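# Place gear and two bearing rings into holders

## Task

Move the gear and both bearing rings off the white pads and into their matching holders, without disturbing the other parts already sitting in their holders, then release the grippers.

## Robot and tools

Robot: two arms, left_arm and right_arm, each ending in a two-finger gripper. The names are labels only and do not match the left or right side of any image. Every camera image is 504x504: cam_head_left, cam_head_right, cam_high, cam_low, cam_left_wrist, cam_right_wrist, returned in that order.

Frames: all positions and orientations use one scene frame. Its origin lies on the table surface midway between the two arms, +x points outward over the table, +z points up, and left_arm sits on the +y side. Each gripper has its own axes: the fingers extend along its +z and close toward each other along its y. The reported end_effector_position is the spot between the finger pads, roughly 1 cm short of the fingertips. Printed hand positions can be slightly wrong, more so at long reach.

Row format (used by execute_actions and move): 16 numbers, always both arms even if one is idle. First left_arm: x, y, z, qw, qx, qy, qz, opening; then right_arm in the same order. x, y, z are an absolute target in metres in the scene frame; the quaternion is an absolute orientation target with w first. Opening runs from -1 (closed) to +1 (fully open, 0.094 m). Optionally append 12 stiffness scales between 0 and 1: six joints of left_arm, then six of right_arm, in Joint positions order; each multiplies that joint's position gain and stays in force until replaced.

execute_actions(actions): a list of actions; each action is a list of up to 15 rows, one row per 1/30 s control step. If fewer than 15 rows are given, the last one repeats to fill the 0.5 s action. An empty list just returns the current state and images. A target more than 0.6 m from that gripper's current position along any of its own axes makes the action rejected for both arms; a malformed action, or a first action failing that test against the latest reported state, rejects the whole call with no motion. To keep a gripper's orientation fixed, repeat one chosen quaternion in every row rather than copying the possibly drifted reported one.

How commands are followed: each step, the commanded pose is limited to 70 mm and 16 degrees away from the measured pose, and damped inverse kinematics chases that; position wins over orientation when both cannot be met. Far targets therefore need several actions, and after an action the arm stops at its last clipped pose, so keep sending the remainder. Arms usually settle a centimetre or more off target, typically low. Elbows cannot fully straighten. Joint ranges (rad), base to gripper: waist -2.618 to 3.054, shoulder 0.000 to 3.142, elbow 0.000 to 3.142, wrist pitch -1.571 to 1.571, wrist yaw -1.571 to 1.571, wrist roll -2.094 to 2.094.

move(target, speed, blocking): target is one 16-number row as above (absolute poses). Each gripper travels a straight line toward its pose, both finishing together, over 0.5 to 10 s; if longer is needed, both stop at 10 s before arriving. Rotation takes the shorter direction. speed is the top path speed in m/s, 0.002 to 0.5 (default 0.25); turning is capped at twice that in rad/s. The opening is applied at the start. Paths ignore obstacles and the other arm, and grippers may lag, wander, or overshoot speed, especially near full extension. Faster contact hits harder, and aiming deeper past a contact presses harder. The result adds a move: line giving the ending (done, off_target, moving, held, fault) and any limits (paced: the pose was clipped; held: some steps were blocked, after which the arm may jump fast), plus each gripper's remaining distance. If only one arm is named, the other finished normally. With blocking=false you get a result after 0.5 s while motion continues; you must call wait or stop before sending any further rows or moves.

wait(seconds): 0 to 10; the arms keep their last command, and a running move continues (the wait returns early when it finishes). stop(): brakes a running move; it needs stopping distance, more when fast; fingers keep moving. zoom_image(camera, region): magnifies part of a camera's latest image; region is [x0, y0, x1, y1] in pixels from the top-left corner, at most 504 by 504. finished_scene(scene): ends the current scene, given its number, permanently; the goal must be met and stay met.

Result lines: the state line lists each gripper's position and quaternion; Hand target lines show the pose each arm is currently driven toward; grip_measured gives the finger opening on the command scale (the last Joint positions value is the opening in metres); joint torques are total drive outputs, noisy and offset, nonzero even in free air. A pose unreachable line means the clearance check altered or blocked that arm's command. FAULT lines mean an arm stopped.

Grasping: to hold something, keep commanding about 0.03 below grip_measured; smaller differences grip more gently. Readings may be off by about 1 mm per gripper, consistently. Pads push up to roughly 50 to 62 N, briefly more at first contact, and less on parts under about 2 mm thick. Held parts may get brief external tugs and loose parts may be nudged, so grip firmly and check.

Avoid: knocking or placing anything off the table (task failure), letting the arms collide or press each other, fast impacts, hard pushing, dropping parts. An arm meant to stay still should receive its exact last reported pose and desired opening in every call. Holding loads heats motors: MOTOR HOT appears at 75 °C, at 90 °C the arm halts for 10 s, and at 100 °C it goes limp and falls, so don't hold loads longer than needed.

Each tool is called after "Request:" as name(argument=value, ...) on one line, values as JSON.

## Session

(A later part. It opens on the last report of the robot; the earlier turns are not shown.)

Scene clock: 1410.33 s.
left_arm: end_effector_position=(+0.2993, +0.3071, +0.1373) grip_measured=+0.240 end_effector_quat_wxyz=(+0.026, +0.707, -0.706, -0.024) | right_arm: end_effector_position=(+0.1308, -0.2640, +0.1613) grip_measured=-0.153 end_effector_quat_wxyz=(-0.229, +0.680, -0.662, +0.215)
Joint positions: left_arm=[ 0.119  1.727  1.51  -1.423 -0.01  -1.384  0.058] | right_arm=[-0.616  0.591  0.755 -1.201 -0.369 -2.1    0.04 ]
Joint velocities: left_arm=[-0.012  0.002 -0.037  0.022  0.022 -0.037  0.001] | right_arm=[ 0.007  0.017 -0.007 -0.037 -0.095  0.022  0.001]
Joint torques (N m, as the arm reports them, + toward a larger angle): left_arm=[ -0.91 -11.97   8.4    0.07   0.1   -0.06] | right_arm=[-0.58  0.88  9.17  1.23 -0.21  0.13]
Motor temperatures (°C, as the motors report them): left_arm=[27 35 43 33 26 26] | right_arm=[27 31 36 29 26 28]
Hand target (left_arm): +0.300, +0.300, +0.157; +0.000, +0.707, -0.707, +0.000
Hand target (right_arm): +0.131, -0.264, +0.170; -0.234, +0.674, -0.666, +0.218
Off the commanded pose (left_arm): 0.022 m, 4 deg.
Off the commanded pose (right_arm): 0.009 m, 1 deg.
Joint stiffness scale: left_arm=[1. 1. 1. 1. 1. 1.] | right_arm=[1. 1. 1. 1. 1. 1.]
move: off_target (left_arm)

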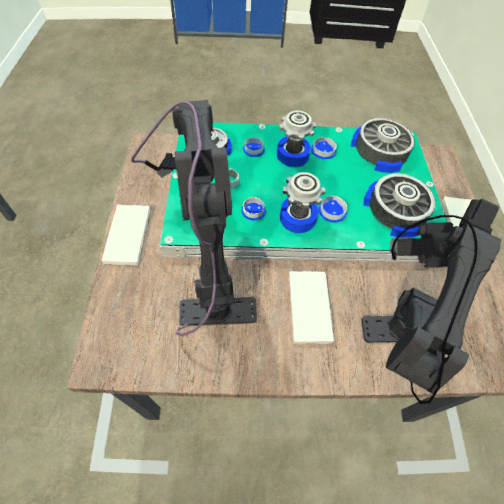

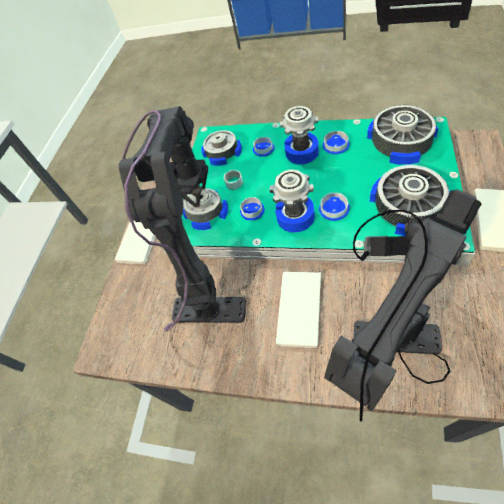

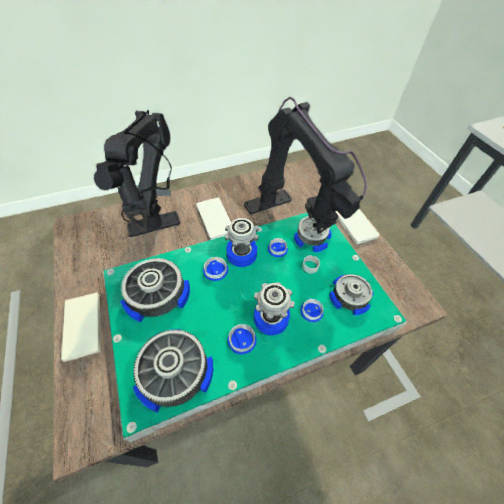

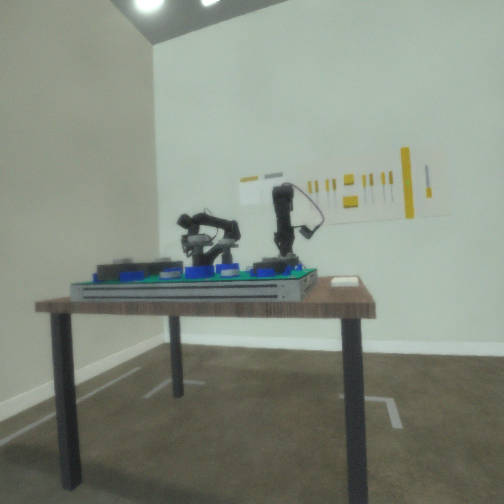

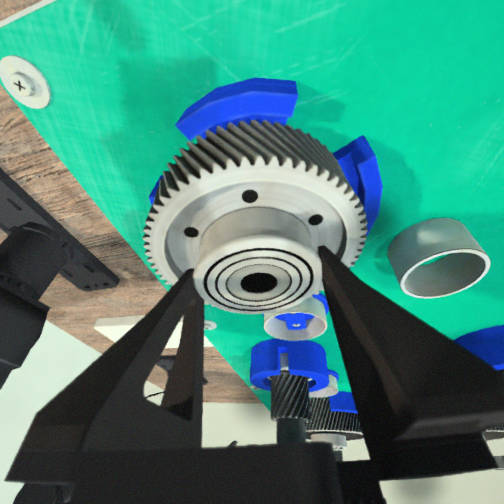

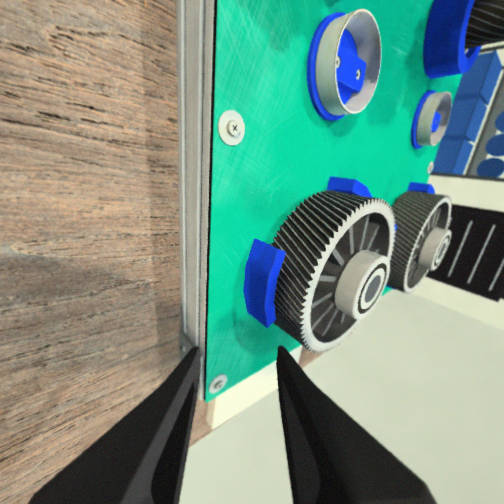

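Request:
move(target=[0.303,0.3005,0.156,-0.028,0.7066,-0.7066,0.026,0.17,0.131,-0.264,0.17,-0.234,0.674,-0.666,0.218,-0.15], speed=0.05)

Request:
zoom_image(camera="cam_high", region=[260, 190, 380, 280])

Request:
zoom_image(camera="cam_head_right", region=[150, 160, 270, 250])

Scene clock: 1420.20 s.
left_arm: end_effector_position=(+0.2969, +0.3082, +0.1398) grip_measured=+0.240 end_effector_quat_wxyz=(-0.003, +0.708, -0.706, -0.009) | right_arm: end_effector_position=(+0.1308, -0.2640, +0.1613) grip_measured=-0.153 end_effector_quat_wxyz=(-0.229, +0.680, -0.662, +0.215)
Joint positions: left_arm=[ 0.119  1.657  1.443 -1.361 -0.019 -1.385  0.058] | right_arm=[-0.616  0.591  0.755 -1.201 -0.369 -2.1    0.04 ]
Joint velocities: left_arm=[-0.002  0.007 -0.007  0.022  0.066 -0.037 -0.001] | right_arm=[ 0.002  0.007 -0.007 -0.022 -0.022 -0.081  0.001]
Joint torques (N m, as the arm reports them, + toward a larger angle): left_arm=[ -0.52 -10.8    8.16   0.43   0.3   -0.08] | right_arm=[-0.58  0.87  9.19  1.23 -0.21  0.13]
Motor temperatures (°C, as the motors report them): left_arm=[27 37 42 33 26 26] | right_arm=[27 31 36 29 26 28]
Hand target (left_arm): +0.303, +0.301, +0.157; -0.028, +0.707, -0.706, +0.026
Hand target (right_arm): +0.131, -0.264, +0.170; -0.234, +0.674, -0.666, +0.218
Off the commanded pose (left_arm): 0.019 m, 5 deg.
Off the commanded pose (right_arm): 0.009 m, 1 deg.
Joint stiffness scale: left_arm=[1. 1. 1. 1. 1. 1.] | right_arm=[1. 1. 1. 1. 1. 1.]
move: off_target (left_arm)

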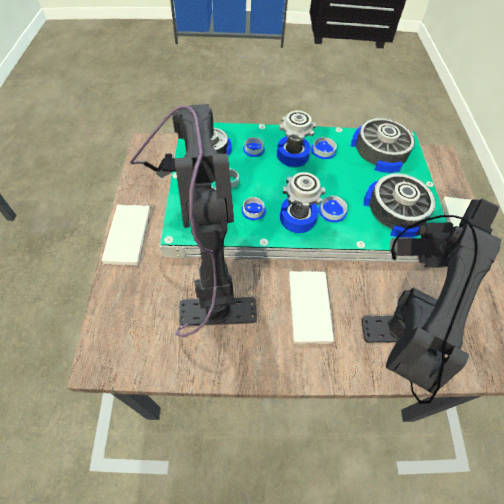

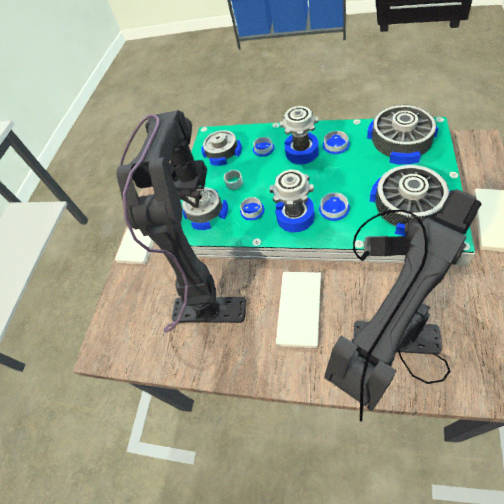

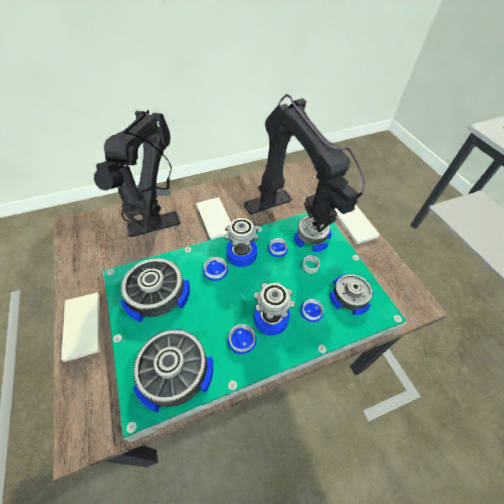

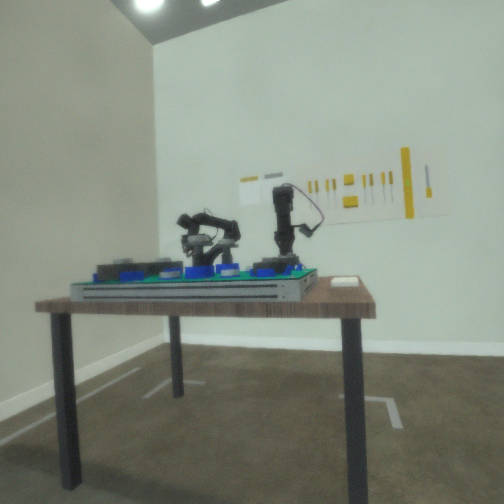

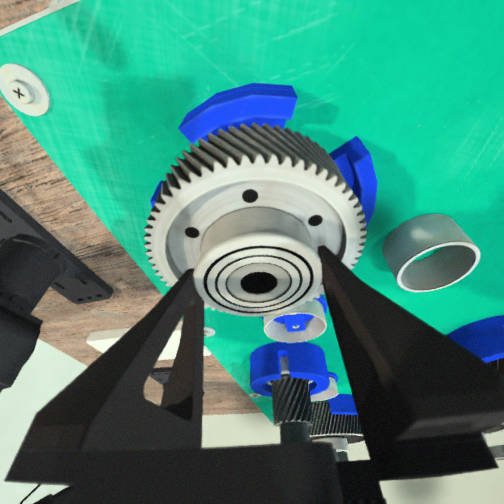

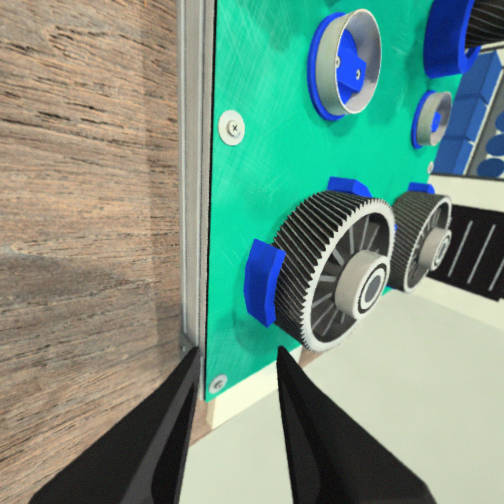

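Region (260, 190, 380, 280) of cam_high's 504x504 image, scaled by 4.200, with more detail than that image has; it fills the top 378 rows of this view, and the rest is white.

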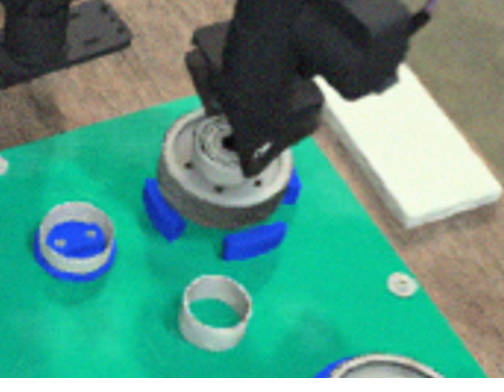

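Region (150, 160, 270, 250) of cam_head_right's 504x504 image, scaled by 4.200, with more detail than that image has; it fills the top 378 rows of this view, and the rest is white.

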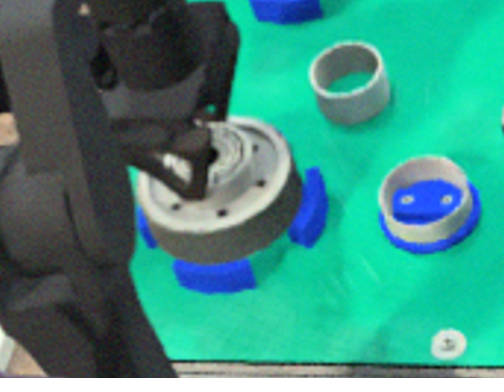

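Request:
move(target=[0.308,0.2975,0.150,-0.028,0.7066,-0.7066,0.026,0.17,0.131,-0.264,0.17,-0.234,0.674,-0.666,0.218,-0.15], speed=0.03)

Scene clock: 1424.73 s.
left_arm: end_effector_position=(+0.2970, +0.3083, +0.1395) grip_measured=+0.240 end_effector_quat_wxyz=(-0.004, +0.709, -0.705, -0.010) | right_arm: end_effector_position=(+0.1308, -0.2640, +0.1613) grip_measured=-0.153 end_effector_quat_wxyz=(-0.229, +0.680, -0.662, +0.215)
Joint positions: left_arm=[ 0.117  1.657  1.442 -1.359 -0.021 -1.388  0.058] | right_arm=[-0.616  0.591  0.755 -1.201 -0.369 -2.1    0.04 ]
Joint velocities: left_arm=[ 0.007  0.017  0.012  0.007 -0.051 -0.037 -0.   ] | right_arm=[-0.007  0.002 -0.012 -0.007 -0.022 -0.066  0.001]
Joint torques (N m, as the arm reports them, + toward a larger angle): left_arm=[-1.47 -9.45  7.46  0.6   0.38 -0.11] | right_arm=[-0.59  0.88  9.19  1.23 -0.2   0.12]
Motor temperatures (°C, as the motors report them): left_arm=[27 37 41 32 26 26] | right_arm=[27 31 36 29 26 28]
Hand target (left_arm): +0.308, +0.298, +0.151; -0.027, +0.707, -0.707, +0.026
Hand target (right_arm): +0.131, -0.264, +0.170; -0.234, +0.674, -0.666, +0.218
Off the commanded pose (left_arm): 0.019 m, 5 deg.
Off the commanded pose (right_arm): 0.009 m, 1 deg.
Joint stiffness scale: left_arm=[1. 1. 1. 1. 1. 1.] | right_arm=[1. 1. 1. 1. 1. 1.]
move: off_target (left_arm)

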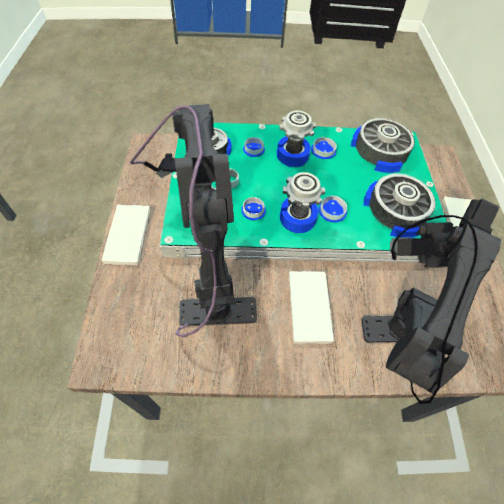

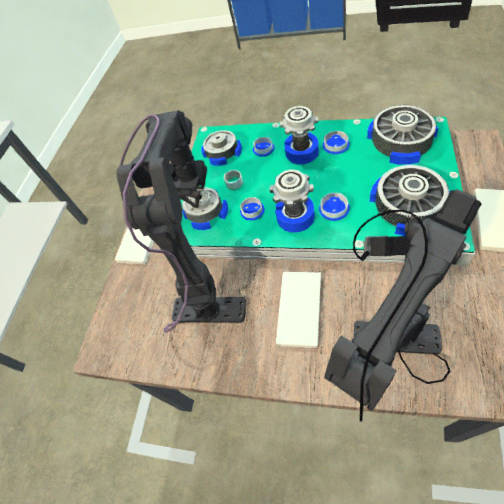

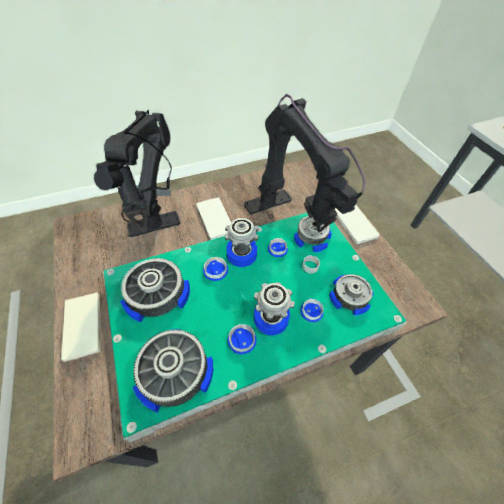

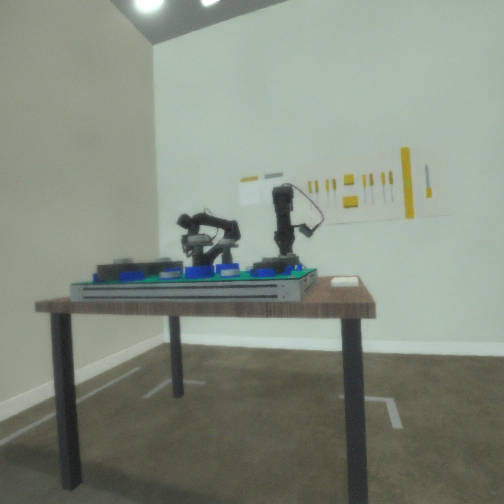

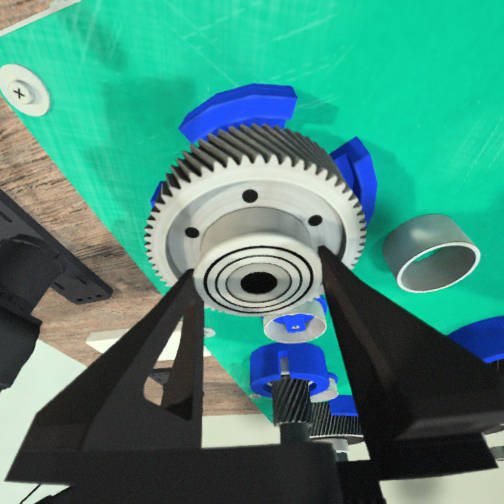

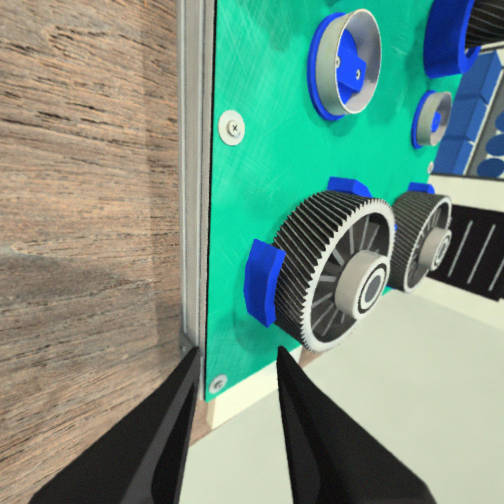

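Request:
move(target=[0.306,0.2985,0.178,-0.028,0.7066,-0.7066,0.026,0.17,0.131,-0.264,0.17,-0.234,0.674,-0.666,0.218,-0.15], speed=0.04)

Scene clock: 1429.77 s.
left_arm: end_effector_position=(+0.2974, +0.3011, +0.1474) grip_measured=+0.240 end_effector_quat_wxyz=(+0.004, +0.708, -0.706, +0.001) | right_arm: end_effector_position=(+0.1308, -0.2640, +0.1613) grip_measured=-0.153 end_effector_quat_wxyz=(-0.229, +0.680, -0.662, +0.215)
Joint positions: left_arm=[ 0.11   1.657  1.473 -1.393  0.006 -1.394  0.058] | right_arm=[-0.616  0.591  0.755 -1.201 -0.369 -2.1    0.04 ]
Joint velocities: left_arm=[ 0.022 -0.017 -0.007 -0.066  0.007 -0.037  0.   ] | right_arm=[-0.002  0.002 -0.022  0.007  0.007  0.022 -0.002]
Joint torques (N m, as the arm reports them, + toward a larger angle): left_arm=[-0.65 -9.66 14.76 -0.02  0.06 -0.05] | right_arm=[-0.57  0.87  9.18  1.23 -0.21  0.13]
Motor temperatures (°C, as the motors report them): left_arm=[27 37 41 32 26 26] | right_arm=[27 31 36 29 26 28]
Hand target (left_arm): +0.305, +0.298, +0.177; -0.028, +0.707, -0.706, +0.027
Hand target (right_arm): +0.131, -0.264, +0.170; -0.234, +0.674, -0.666, +0.218
Off the commanded pose (left_arm): 0.032 m, 5 deg.
Off the commanded pose (right_arm): 0.009 m, 1 deg.
Joint stiffness scale: left_arm=[1. 1. 1. 1. 1. 1.] | right_arm=[1. 1. 1. 1. 1. 1.]
move: off_target (left_arm)

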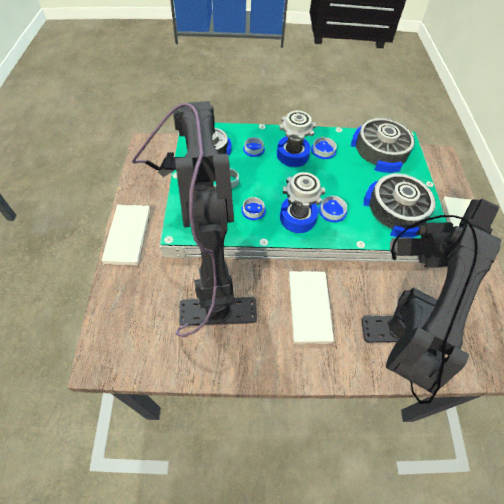

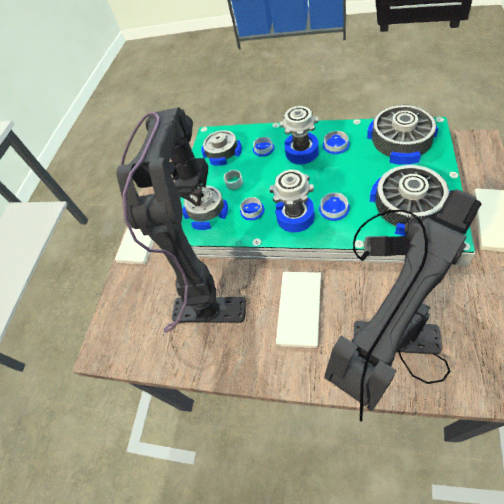

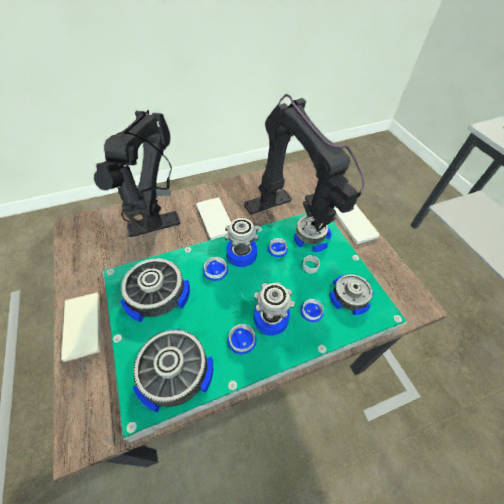

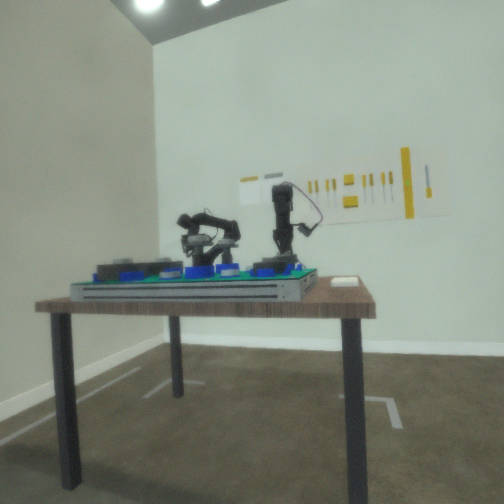

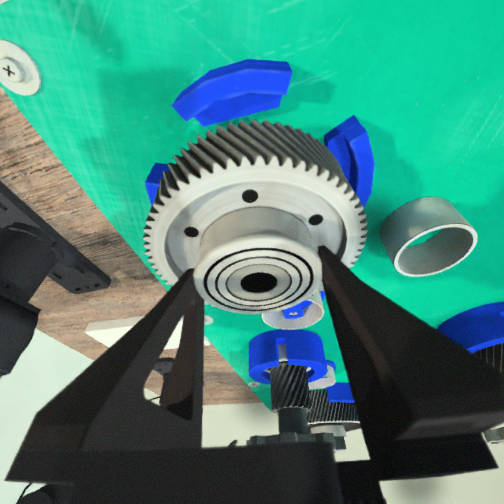

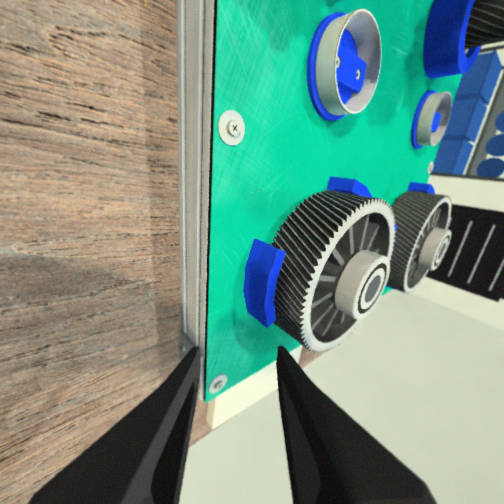

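Request:
zoom_image(camera="cam_left_wrist", region=[120, 40, 400, 320])

Request:
zoom_image(camera="cam_high", region=[270, 195, 360, 265])

Request:
zoom_image(camera="cam_head_right", region=[160, 170, 250, 240])

Region (120, 40, 400, 320) of cam_left_wrist's 504x504 image, scaled by 1.800, with more detail than that image has.

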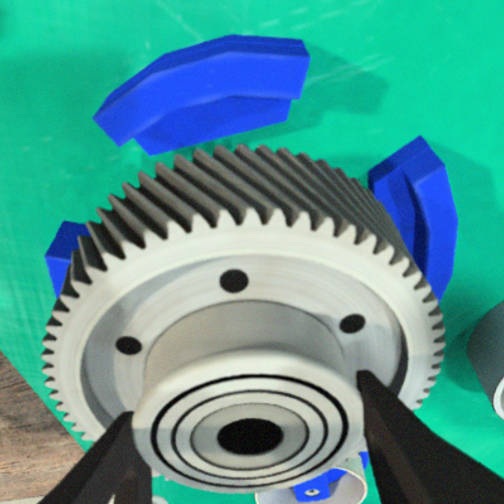

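Region (270, 195, 360, 265) of cam_high's 504x504 image, scaled by 5.600, with more detail than that image has.

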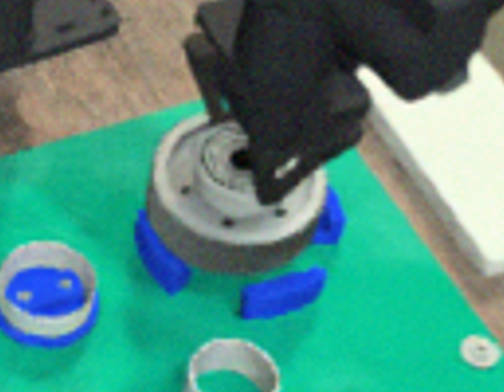

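Region (160, 170, 250, 240) of cam_head_right's 504x504 image, scaled by 5.600, with more detail than that image has.

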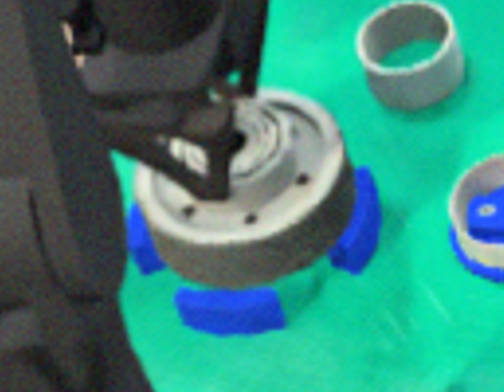

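Request:
move(target=[0.311,0.310,0.180,-0.028,0.7066,-0.7066,0.026,0.17,0.131,-0.264,0.17,-0.234,0.674,-0.666,0.218,-0.15], speed=0.03)

Scene clock: 1444.60 s.
left_arm: end_effector_position=(+0.3045, +0.3065, +0.1476) grip_measured=+0.240 end_effector_quat_wxyz=(+0.005, +0.706, -0.708, -0.000) | right_arm: end_effector_position=(+0.1308, -0.2640, +0.1613) grip_measured=-0.153 end_effector_quat_wxyz=(-0.229, +0.680, -0.662, +0.215)
Joint positions: left_arm=[ 0.123  1.69   1.511 -1.4    0.005 -1.375  0.058] | right_arm=[-0.616  0.591  0.755 -1.201 -0.369 -2.1    0.04 ]
Joint velocities: left_arm=[-0.007 -0.007 -0.007 -0.037  0.007  0.022 -0.   ] | right_arm=[-0.007 -0.007 -0.007  0.051 -0.022  0.022 -0.   ]
Joint torques (N m, as the arm reports them, + toward a larger angle): left_arm=[  0.79 -10.4   14.62  -0.06   0.08   0.1 ] | right_arm=[-0.58  0.88  9.18  1.23 -0.21  0.13]
Motor temperatures (°C, as the motors report them): left_arm=[27 37 45 32 26 26] | right_arm=[27 31 36 29 26 28]
Hand target (left_arm): +0.309, +0.310, +0.179; -0.029, +0.707, -0.706, +0.026
Hand target (right_arm): +0.131, -0.264, +0.170; -0.234, +0.674, -0.666, +0.218
Off the commanded pose (left_arm): 0.033 m, 5 deg.
Off the commanded pose (right_arm): 0.009 m, 1 deg.
Joint stiffness scale: left_arm=[1. 1. 1. 1. 1. 1.] | right_arm=[1. 1. 1. 1. 1. 1.]
move: off_target (left_arm)

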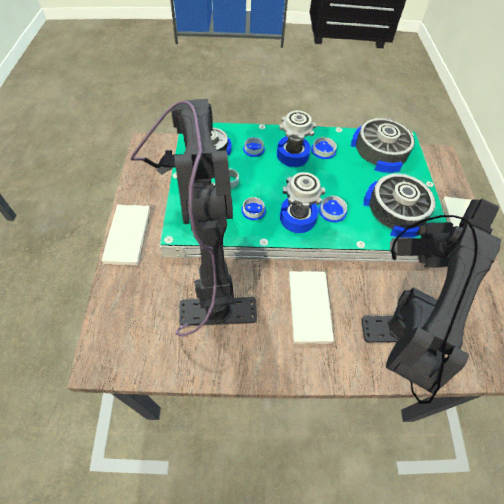

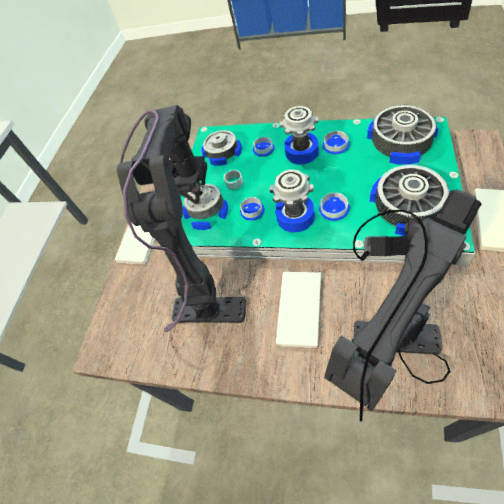

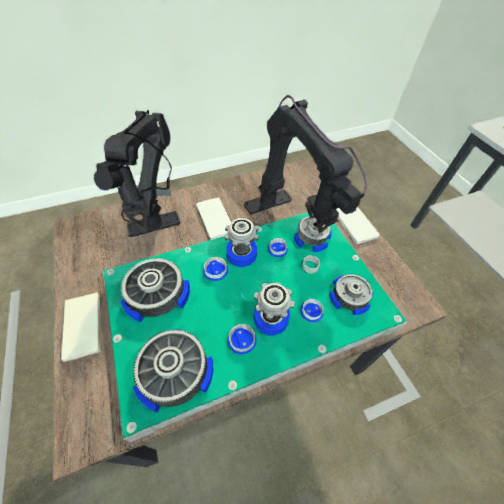

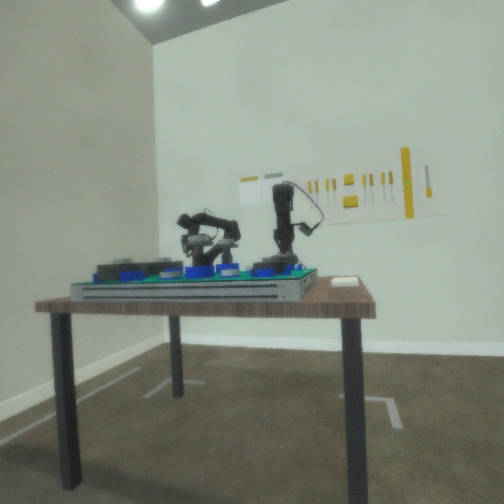

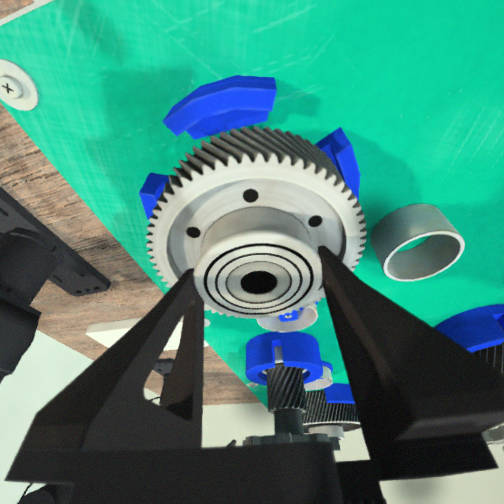

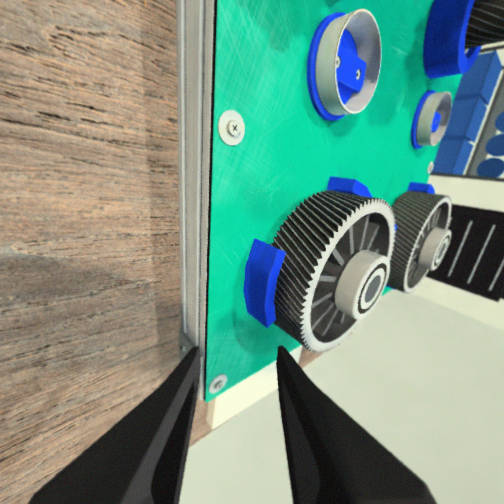

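Request:
move(target=[0.307,0.308,0.152,-0.028,0.7066,-0.7066,0.026,0.17,0.131,-0.264,0.17,-0.234,0.674,-0.666,0.218,-0.15], speed=0.03)

Scene clock: 1450.57 s.
left_arm: end_effector_position=(+0.3021, +0.3052, +0.1408) grip_measured=+0.240 end_effector_quat_wxyz=(-0.003, +0.706, -0.708, +0.008) | right_arm: end_effector_position=(+0.1308, -0.2640, +0.1613) grip_measured=-0.153 end_effector_quat_wxyz=(-0.229, +0.680, -0.662, +0.215)
Joint positions: left_arm=[ 0.123  1.658  1.448 -1.348  0.01  -1.374  0.058] | right_arm=[-0.616  0.591  0.755 -1.201 -0.369 -2.1    0.04 ]
Joint velocities: left_arm=[-0.002  0.007 -0.007 -0.022  0.022 -0.022 -0.001] | right_arm=[-0.012  0.022  0.007 -0.007  0.007  0.007  0.   ]
Joint torques (N m, as the arm reports them, + toward a larger angle): left_arm=[ 0.6  -9.42  7.97  0.55  0.04  0.09] | right_arm=[-0.58  0.87  9.18  1.23 -0.21  0.13]
Motor temperatures (°C, as the motors report them): left_arm=[27 37 45 32 26 26] | right_arm=[27 31 36 29 26 28]
Hand target (left_arm): +0.307, +0.308, +0.152; -0.028, +0.707, -0.706, +0.026
Hand target (right_arm): +0.131, -0.264, +0.170; -0.234, +0.674, -0.666, +0.218
Off the commanded pose (left_arm): 0.013 m, 4 deg.
Off the commanded pose (right_arm): 0.009 m, 1 deg.
Joint stiffness scale: left_arm=[1. 1. 1. 1. 1. 1.] | right_arm=[1. 1. 1. 1. 1. 1.]
move: off_target (left_arm)

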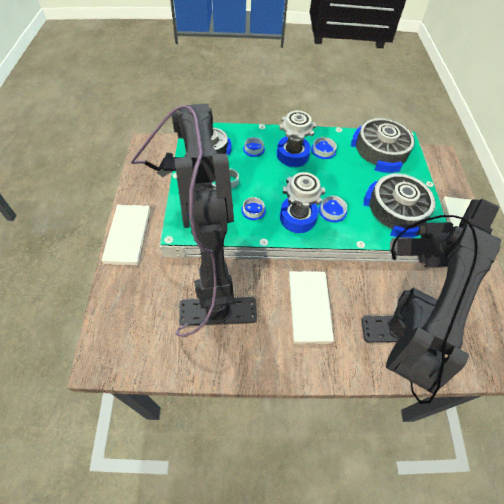

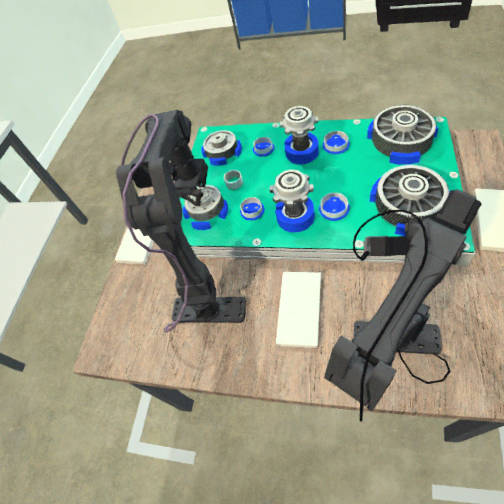

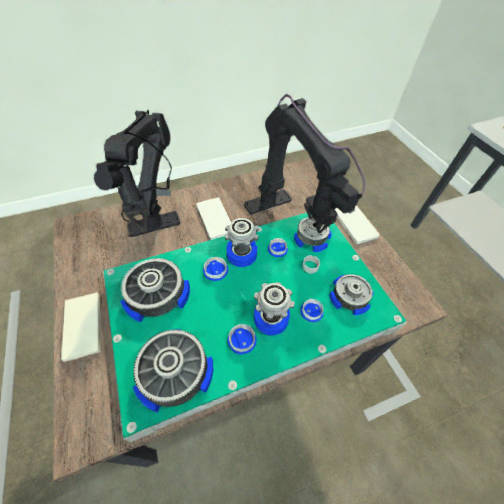

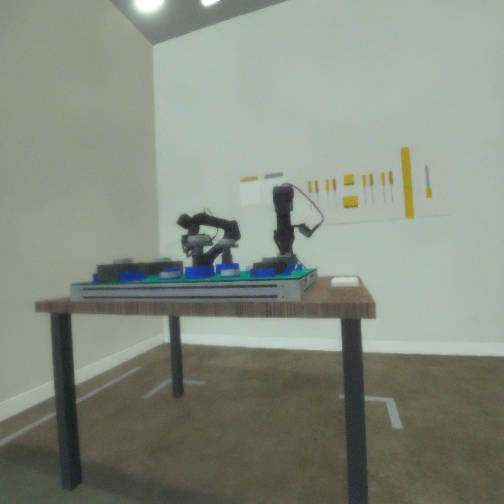

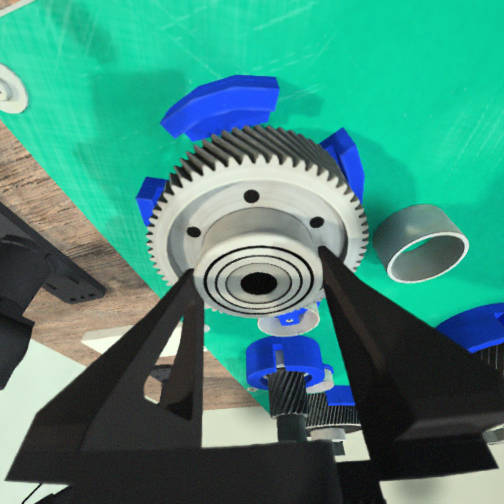

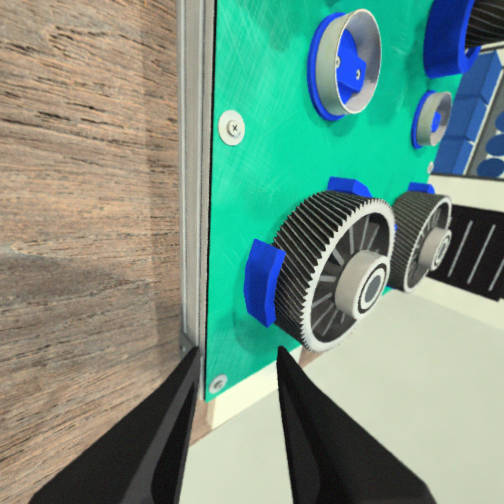

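Request:
zoom_image(camera="cam_left_wrist", region=[120, 40, 400, 320])

Request:
zoom_image(camera="cam_high", region=[270, 195, 360, 265])

Request:
zoom_image(camera="cam_head_right", region=[160, 170, 250, 240])

Request:
zoom_image(camera="cam_low", region=[230, 230, 330, 300])

Region (120, 40, 400, 320) of cam_left_wrist's 504x504 image, scaled by 1.800, with more detail than that image has.

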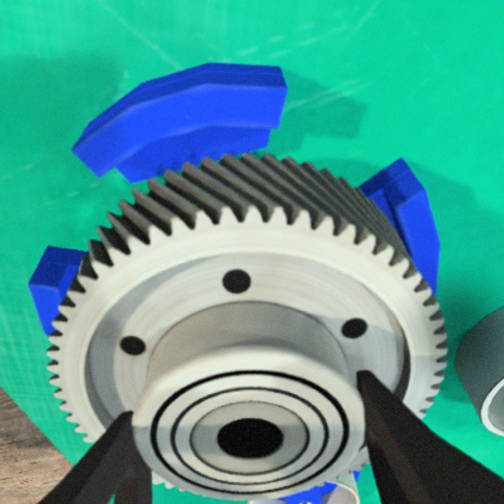

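Region (270, 195, 360, 265) of cam_high's 504x504 image, scaled by 5.600, with more detail than that image has.

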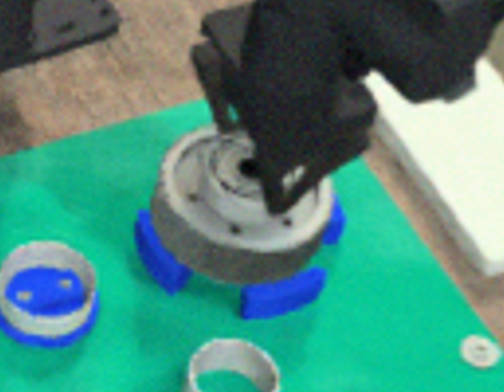

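Region (160, 170, 250, 240) of cam_head_right's 504x504 image, scaled by 5.600, with more detail than that image has.

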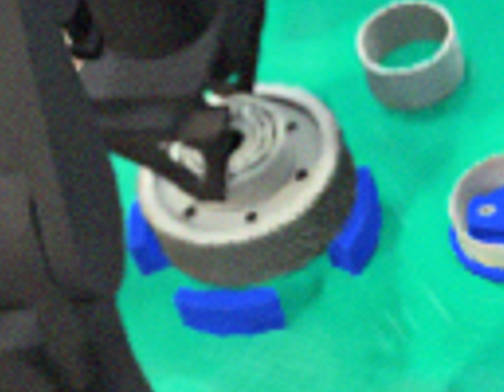

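Region (230, 230, 330, 300) of cam_low's 504x504 image, scaled by 5.040, with more detail than that image has; it fills the top 353 rows of this view, and the rest is white.

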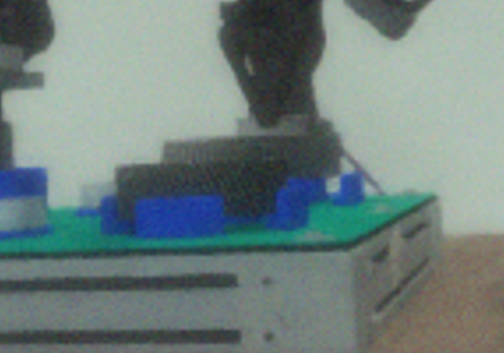

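Request:
move(target=[0.307,0.3145,0.176,-0.028,0.7066,-0.7066,0.026,0.17,0.131,-0.264,0.17,-0.234,0.674,-0.666,0.218,-0.15], speed=0.03)

Request:
move(target=[0.306,0.3135,0.150,-0.028,0.7066,-0.7066,0.026,0.17,0.131,-0.264,0.17,-0.234,0.674,-0.666,0.218,-0.15], speed=0.03)

Scene clock: 1467.90 s.
left_arm: end_effector_position=(+0.3000, +0.3098, +0.1430) grip_measured=+0.240 end_effector_quat_wxyz=(+0.008, +0.706, -0.708, +0.002) | right_arm: end_effector_position=(+0.1308, -0.2640, +0.1613) grip_measured=-0.153 end_effector_quat_wxyz=(-0.229, +0.680, -0.662, +0.215)
Joint positions: left_arm=[ 0.14   1.677  1.478 -1.383  0.012 -1.358  0.058] | right_arm=[-0.616  0.591  0.755 -1.201 -0.369 -2.1    0.04 ]
Joint velocities: left_arm=[-0.012  0.002 -0.002 -0.066  0.037 -0.051 -0.001] | right_arm=[ 0.002 -0.007  0.007 -0.037 -0.022 -0.037  0.001]
Joint torques (N m, as the arm reports them, + toward a larger angle): left_arm=[  0.82 -10.46  14.77  -0.02   0.     0.12] | right_arm=[-0.59  0.88  9.19  1.23 -0.21  0.12]
Motor temperatures (°C, as the motors report them): left_arm=[27 37 42 31 26 26] | right_arm=[27 31 36 29 26 28]
Hand target (left_arm): +0.305, +0.314, +0.175; -0.029, +0.707, -0.706, +0.026
Hand target (right_arm): +0.131, -0.264, +0.170; -0.234, +0.674, -0.666, +0.218
Off the commanded pose (left_arm): 0.034 m, 5 deg.
Off the commanded pose (right_arm): 0.009 m, 1 deg.
Joint stiffness scale: left_arm=[1. 1. 1. 1. 1. 1.] | right_arm=[1. 1. 1. 1. 1. 1.]
move: off_target (left_arm)

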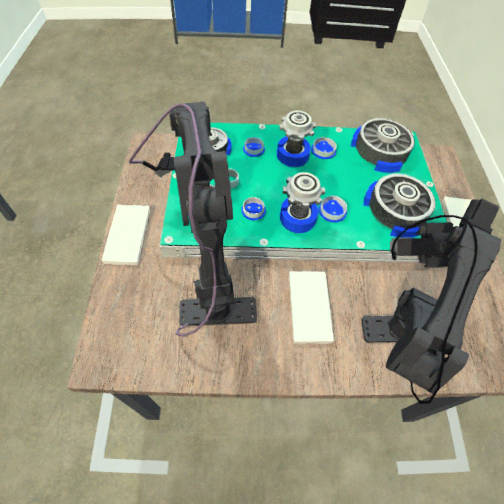

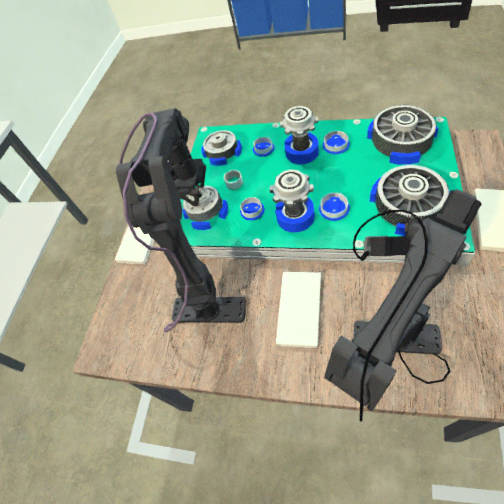

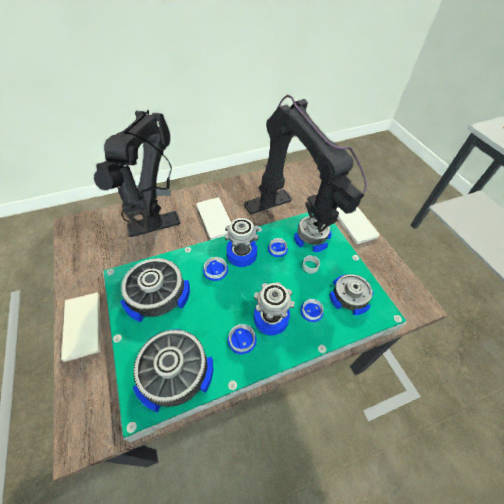

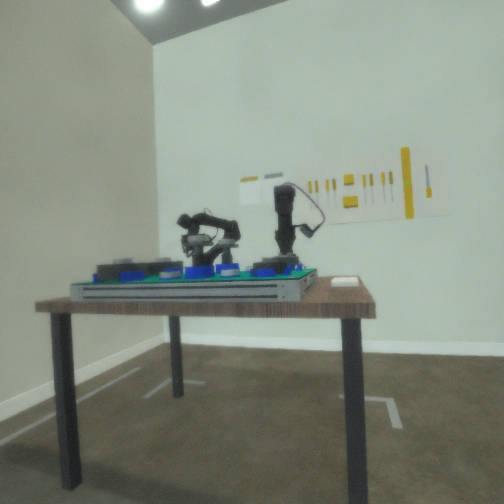

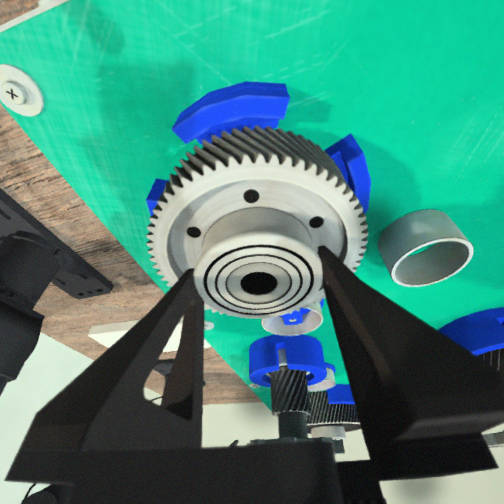

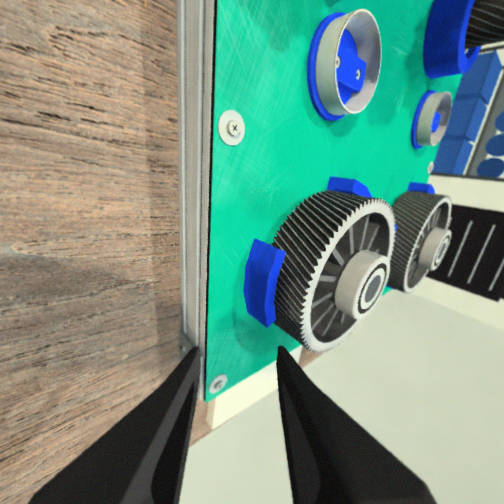

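Scene clock: 1469.57 s.
left_arm: end_effector_position=(+0.2994, +0.3091, +0.1391) grip_measured=+0.240 end_effector_quat_wxyz=(+0.005, +0.707, -0.708, +0.006) | right_arm: end_effector_position=(+0.1308, -0.2640, +0.1613) grip_measured=-0.153 end_effector_quat_wxyz=(-0.229, +0.680, -0.662, +0.215)
Joint positions: left_arm=[ 0.14   1.665  1.448 -1.356  0.015 -1.358  0.058] | right_arm=[-0.616  0.591  0.755 -1.201 -0.369 -2.1    0.04 ]
Joint velocities: left_arm=[ 0.012 -0.012 -0.007  0.037 -0.037 -0.037 -0.   ] | right_arm=[ 0.012 -0.007 -0.027  0.022 -0.007 -0.037 -0.002]
Joint torques (N m, as the arm reports them, + toward a larger angle): left_arm=[ 0.6  -9.92  7.33  0.6  -0.02  0.12] | right_arm=[-0.59  0.87  9.18  1.23 -0.2   0.13]
Motor temperatures (°C, as the motors report them): left_arm=[27 37 42 31 26 26] | right_arm=[27 31 36 29 26 28]
Hand target (left_arm): +0.306, +0.314, +0.151; -0.028, +0.707, -0.706, +0.025
Hand target (right_arm): +0.131, -0.264, +0.170; -0.234, +0.674, -0.666, +0.218
Off the commanded pose (left_arm): 0.014 m, 4 deg.
Off the commanded pose (right_arm): 0.009 m, 1 deg.
Joint stiffness scale: left_arm=[1. 1. 1. 1. 1. 1.] | right_arm=[1. 1. 1. 1. 1. 1.]
move: off_target (left_arm)

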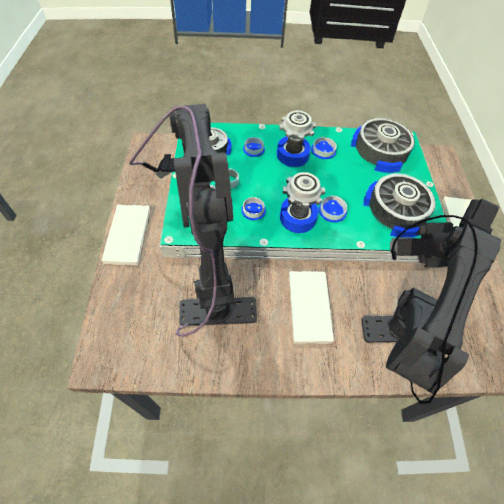

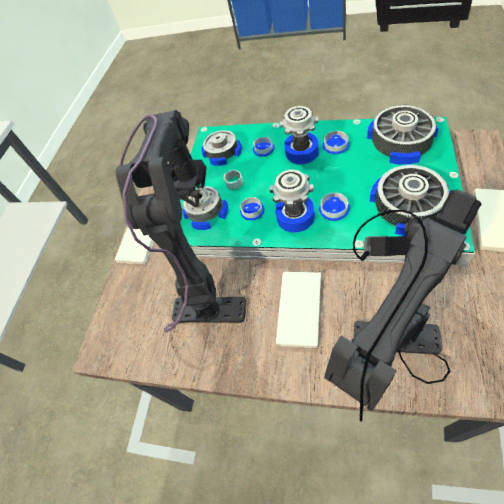

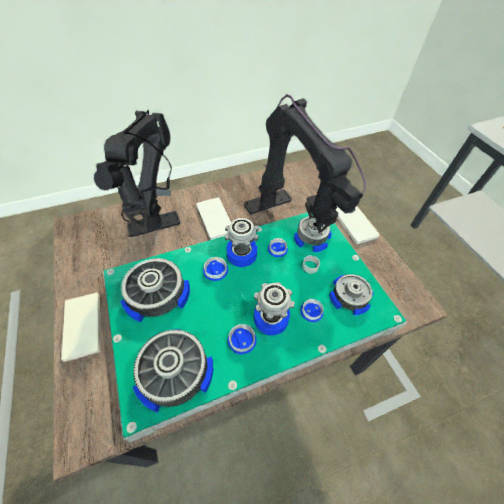

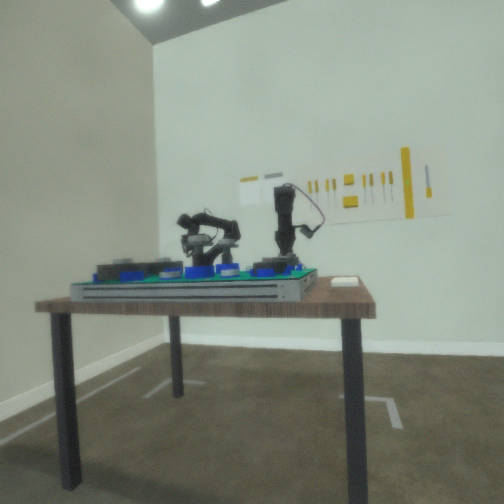

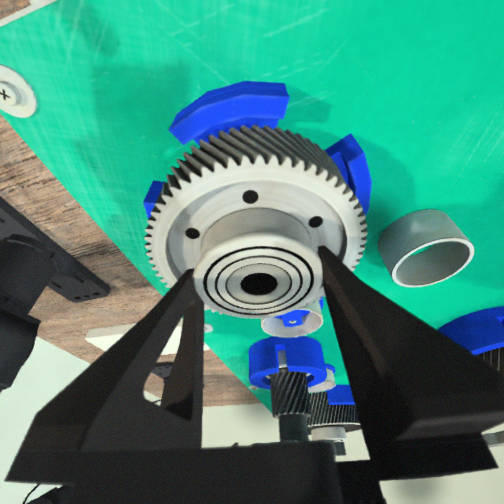

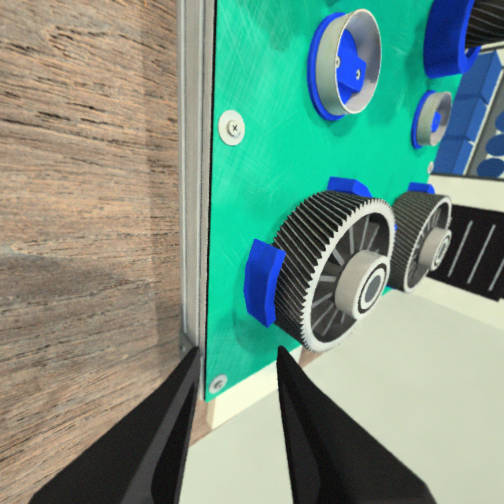

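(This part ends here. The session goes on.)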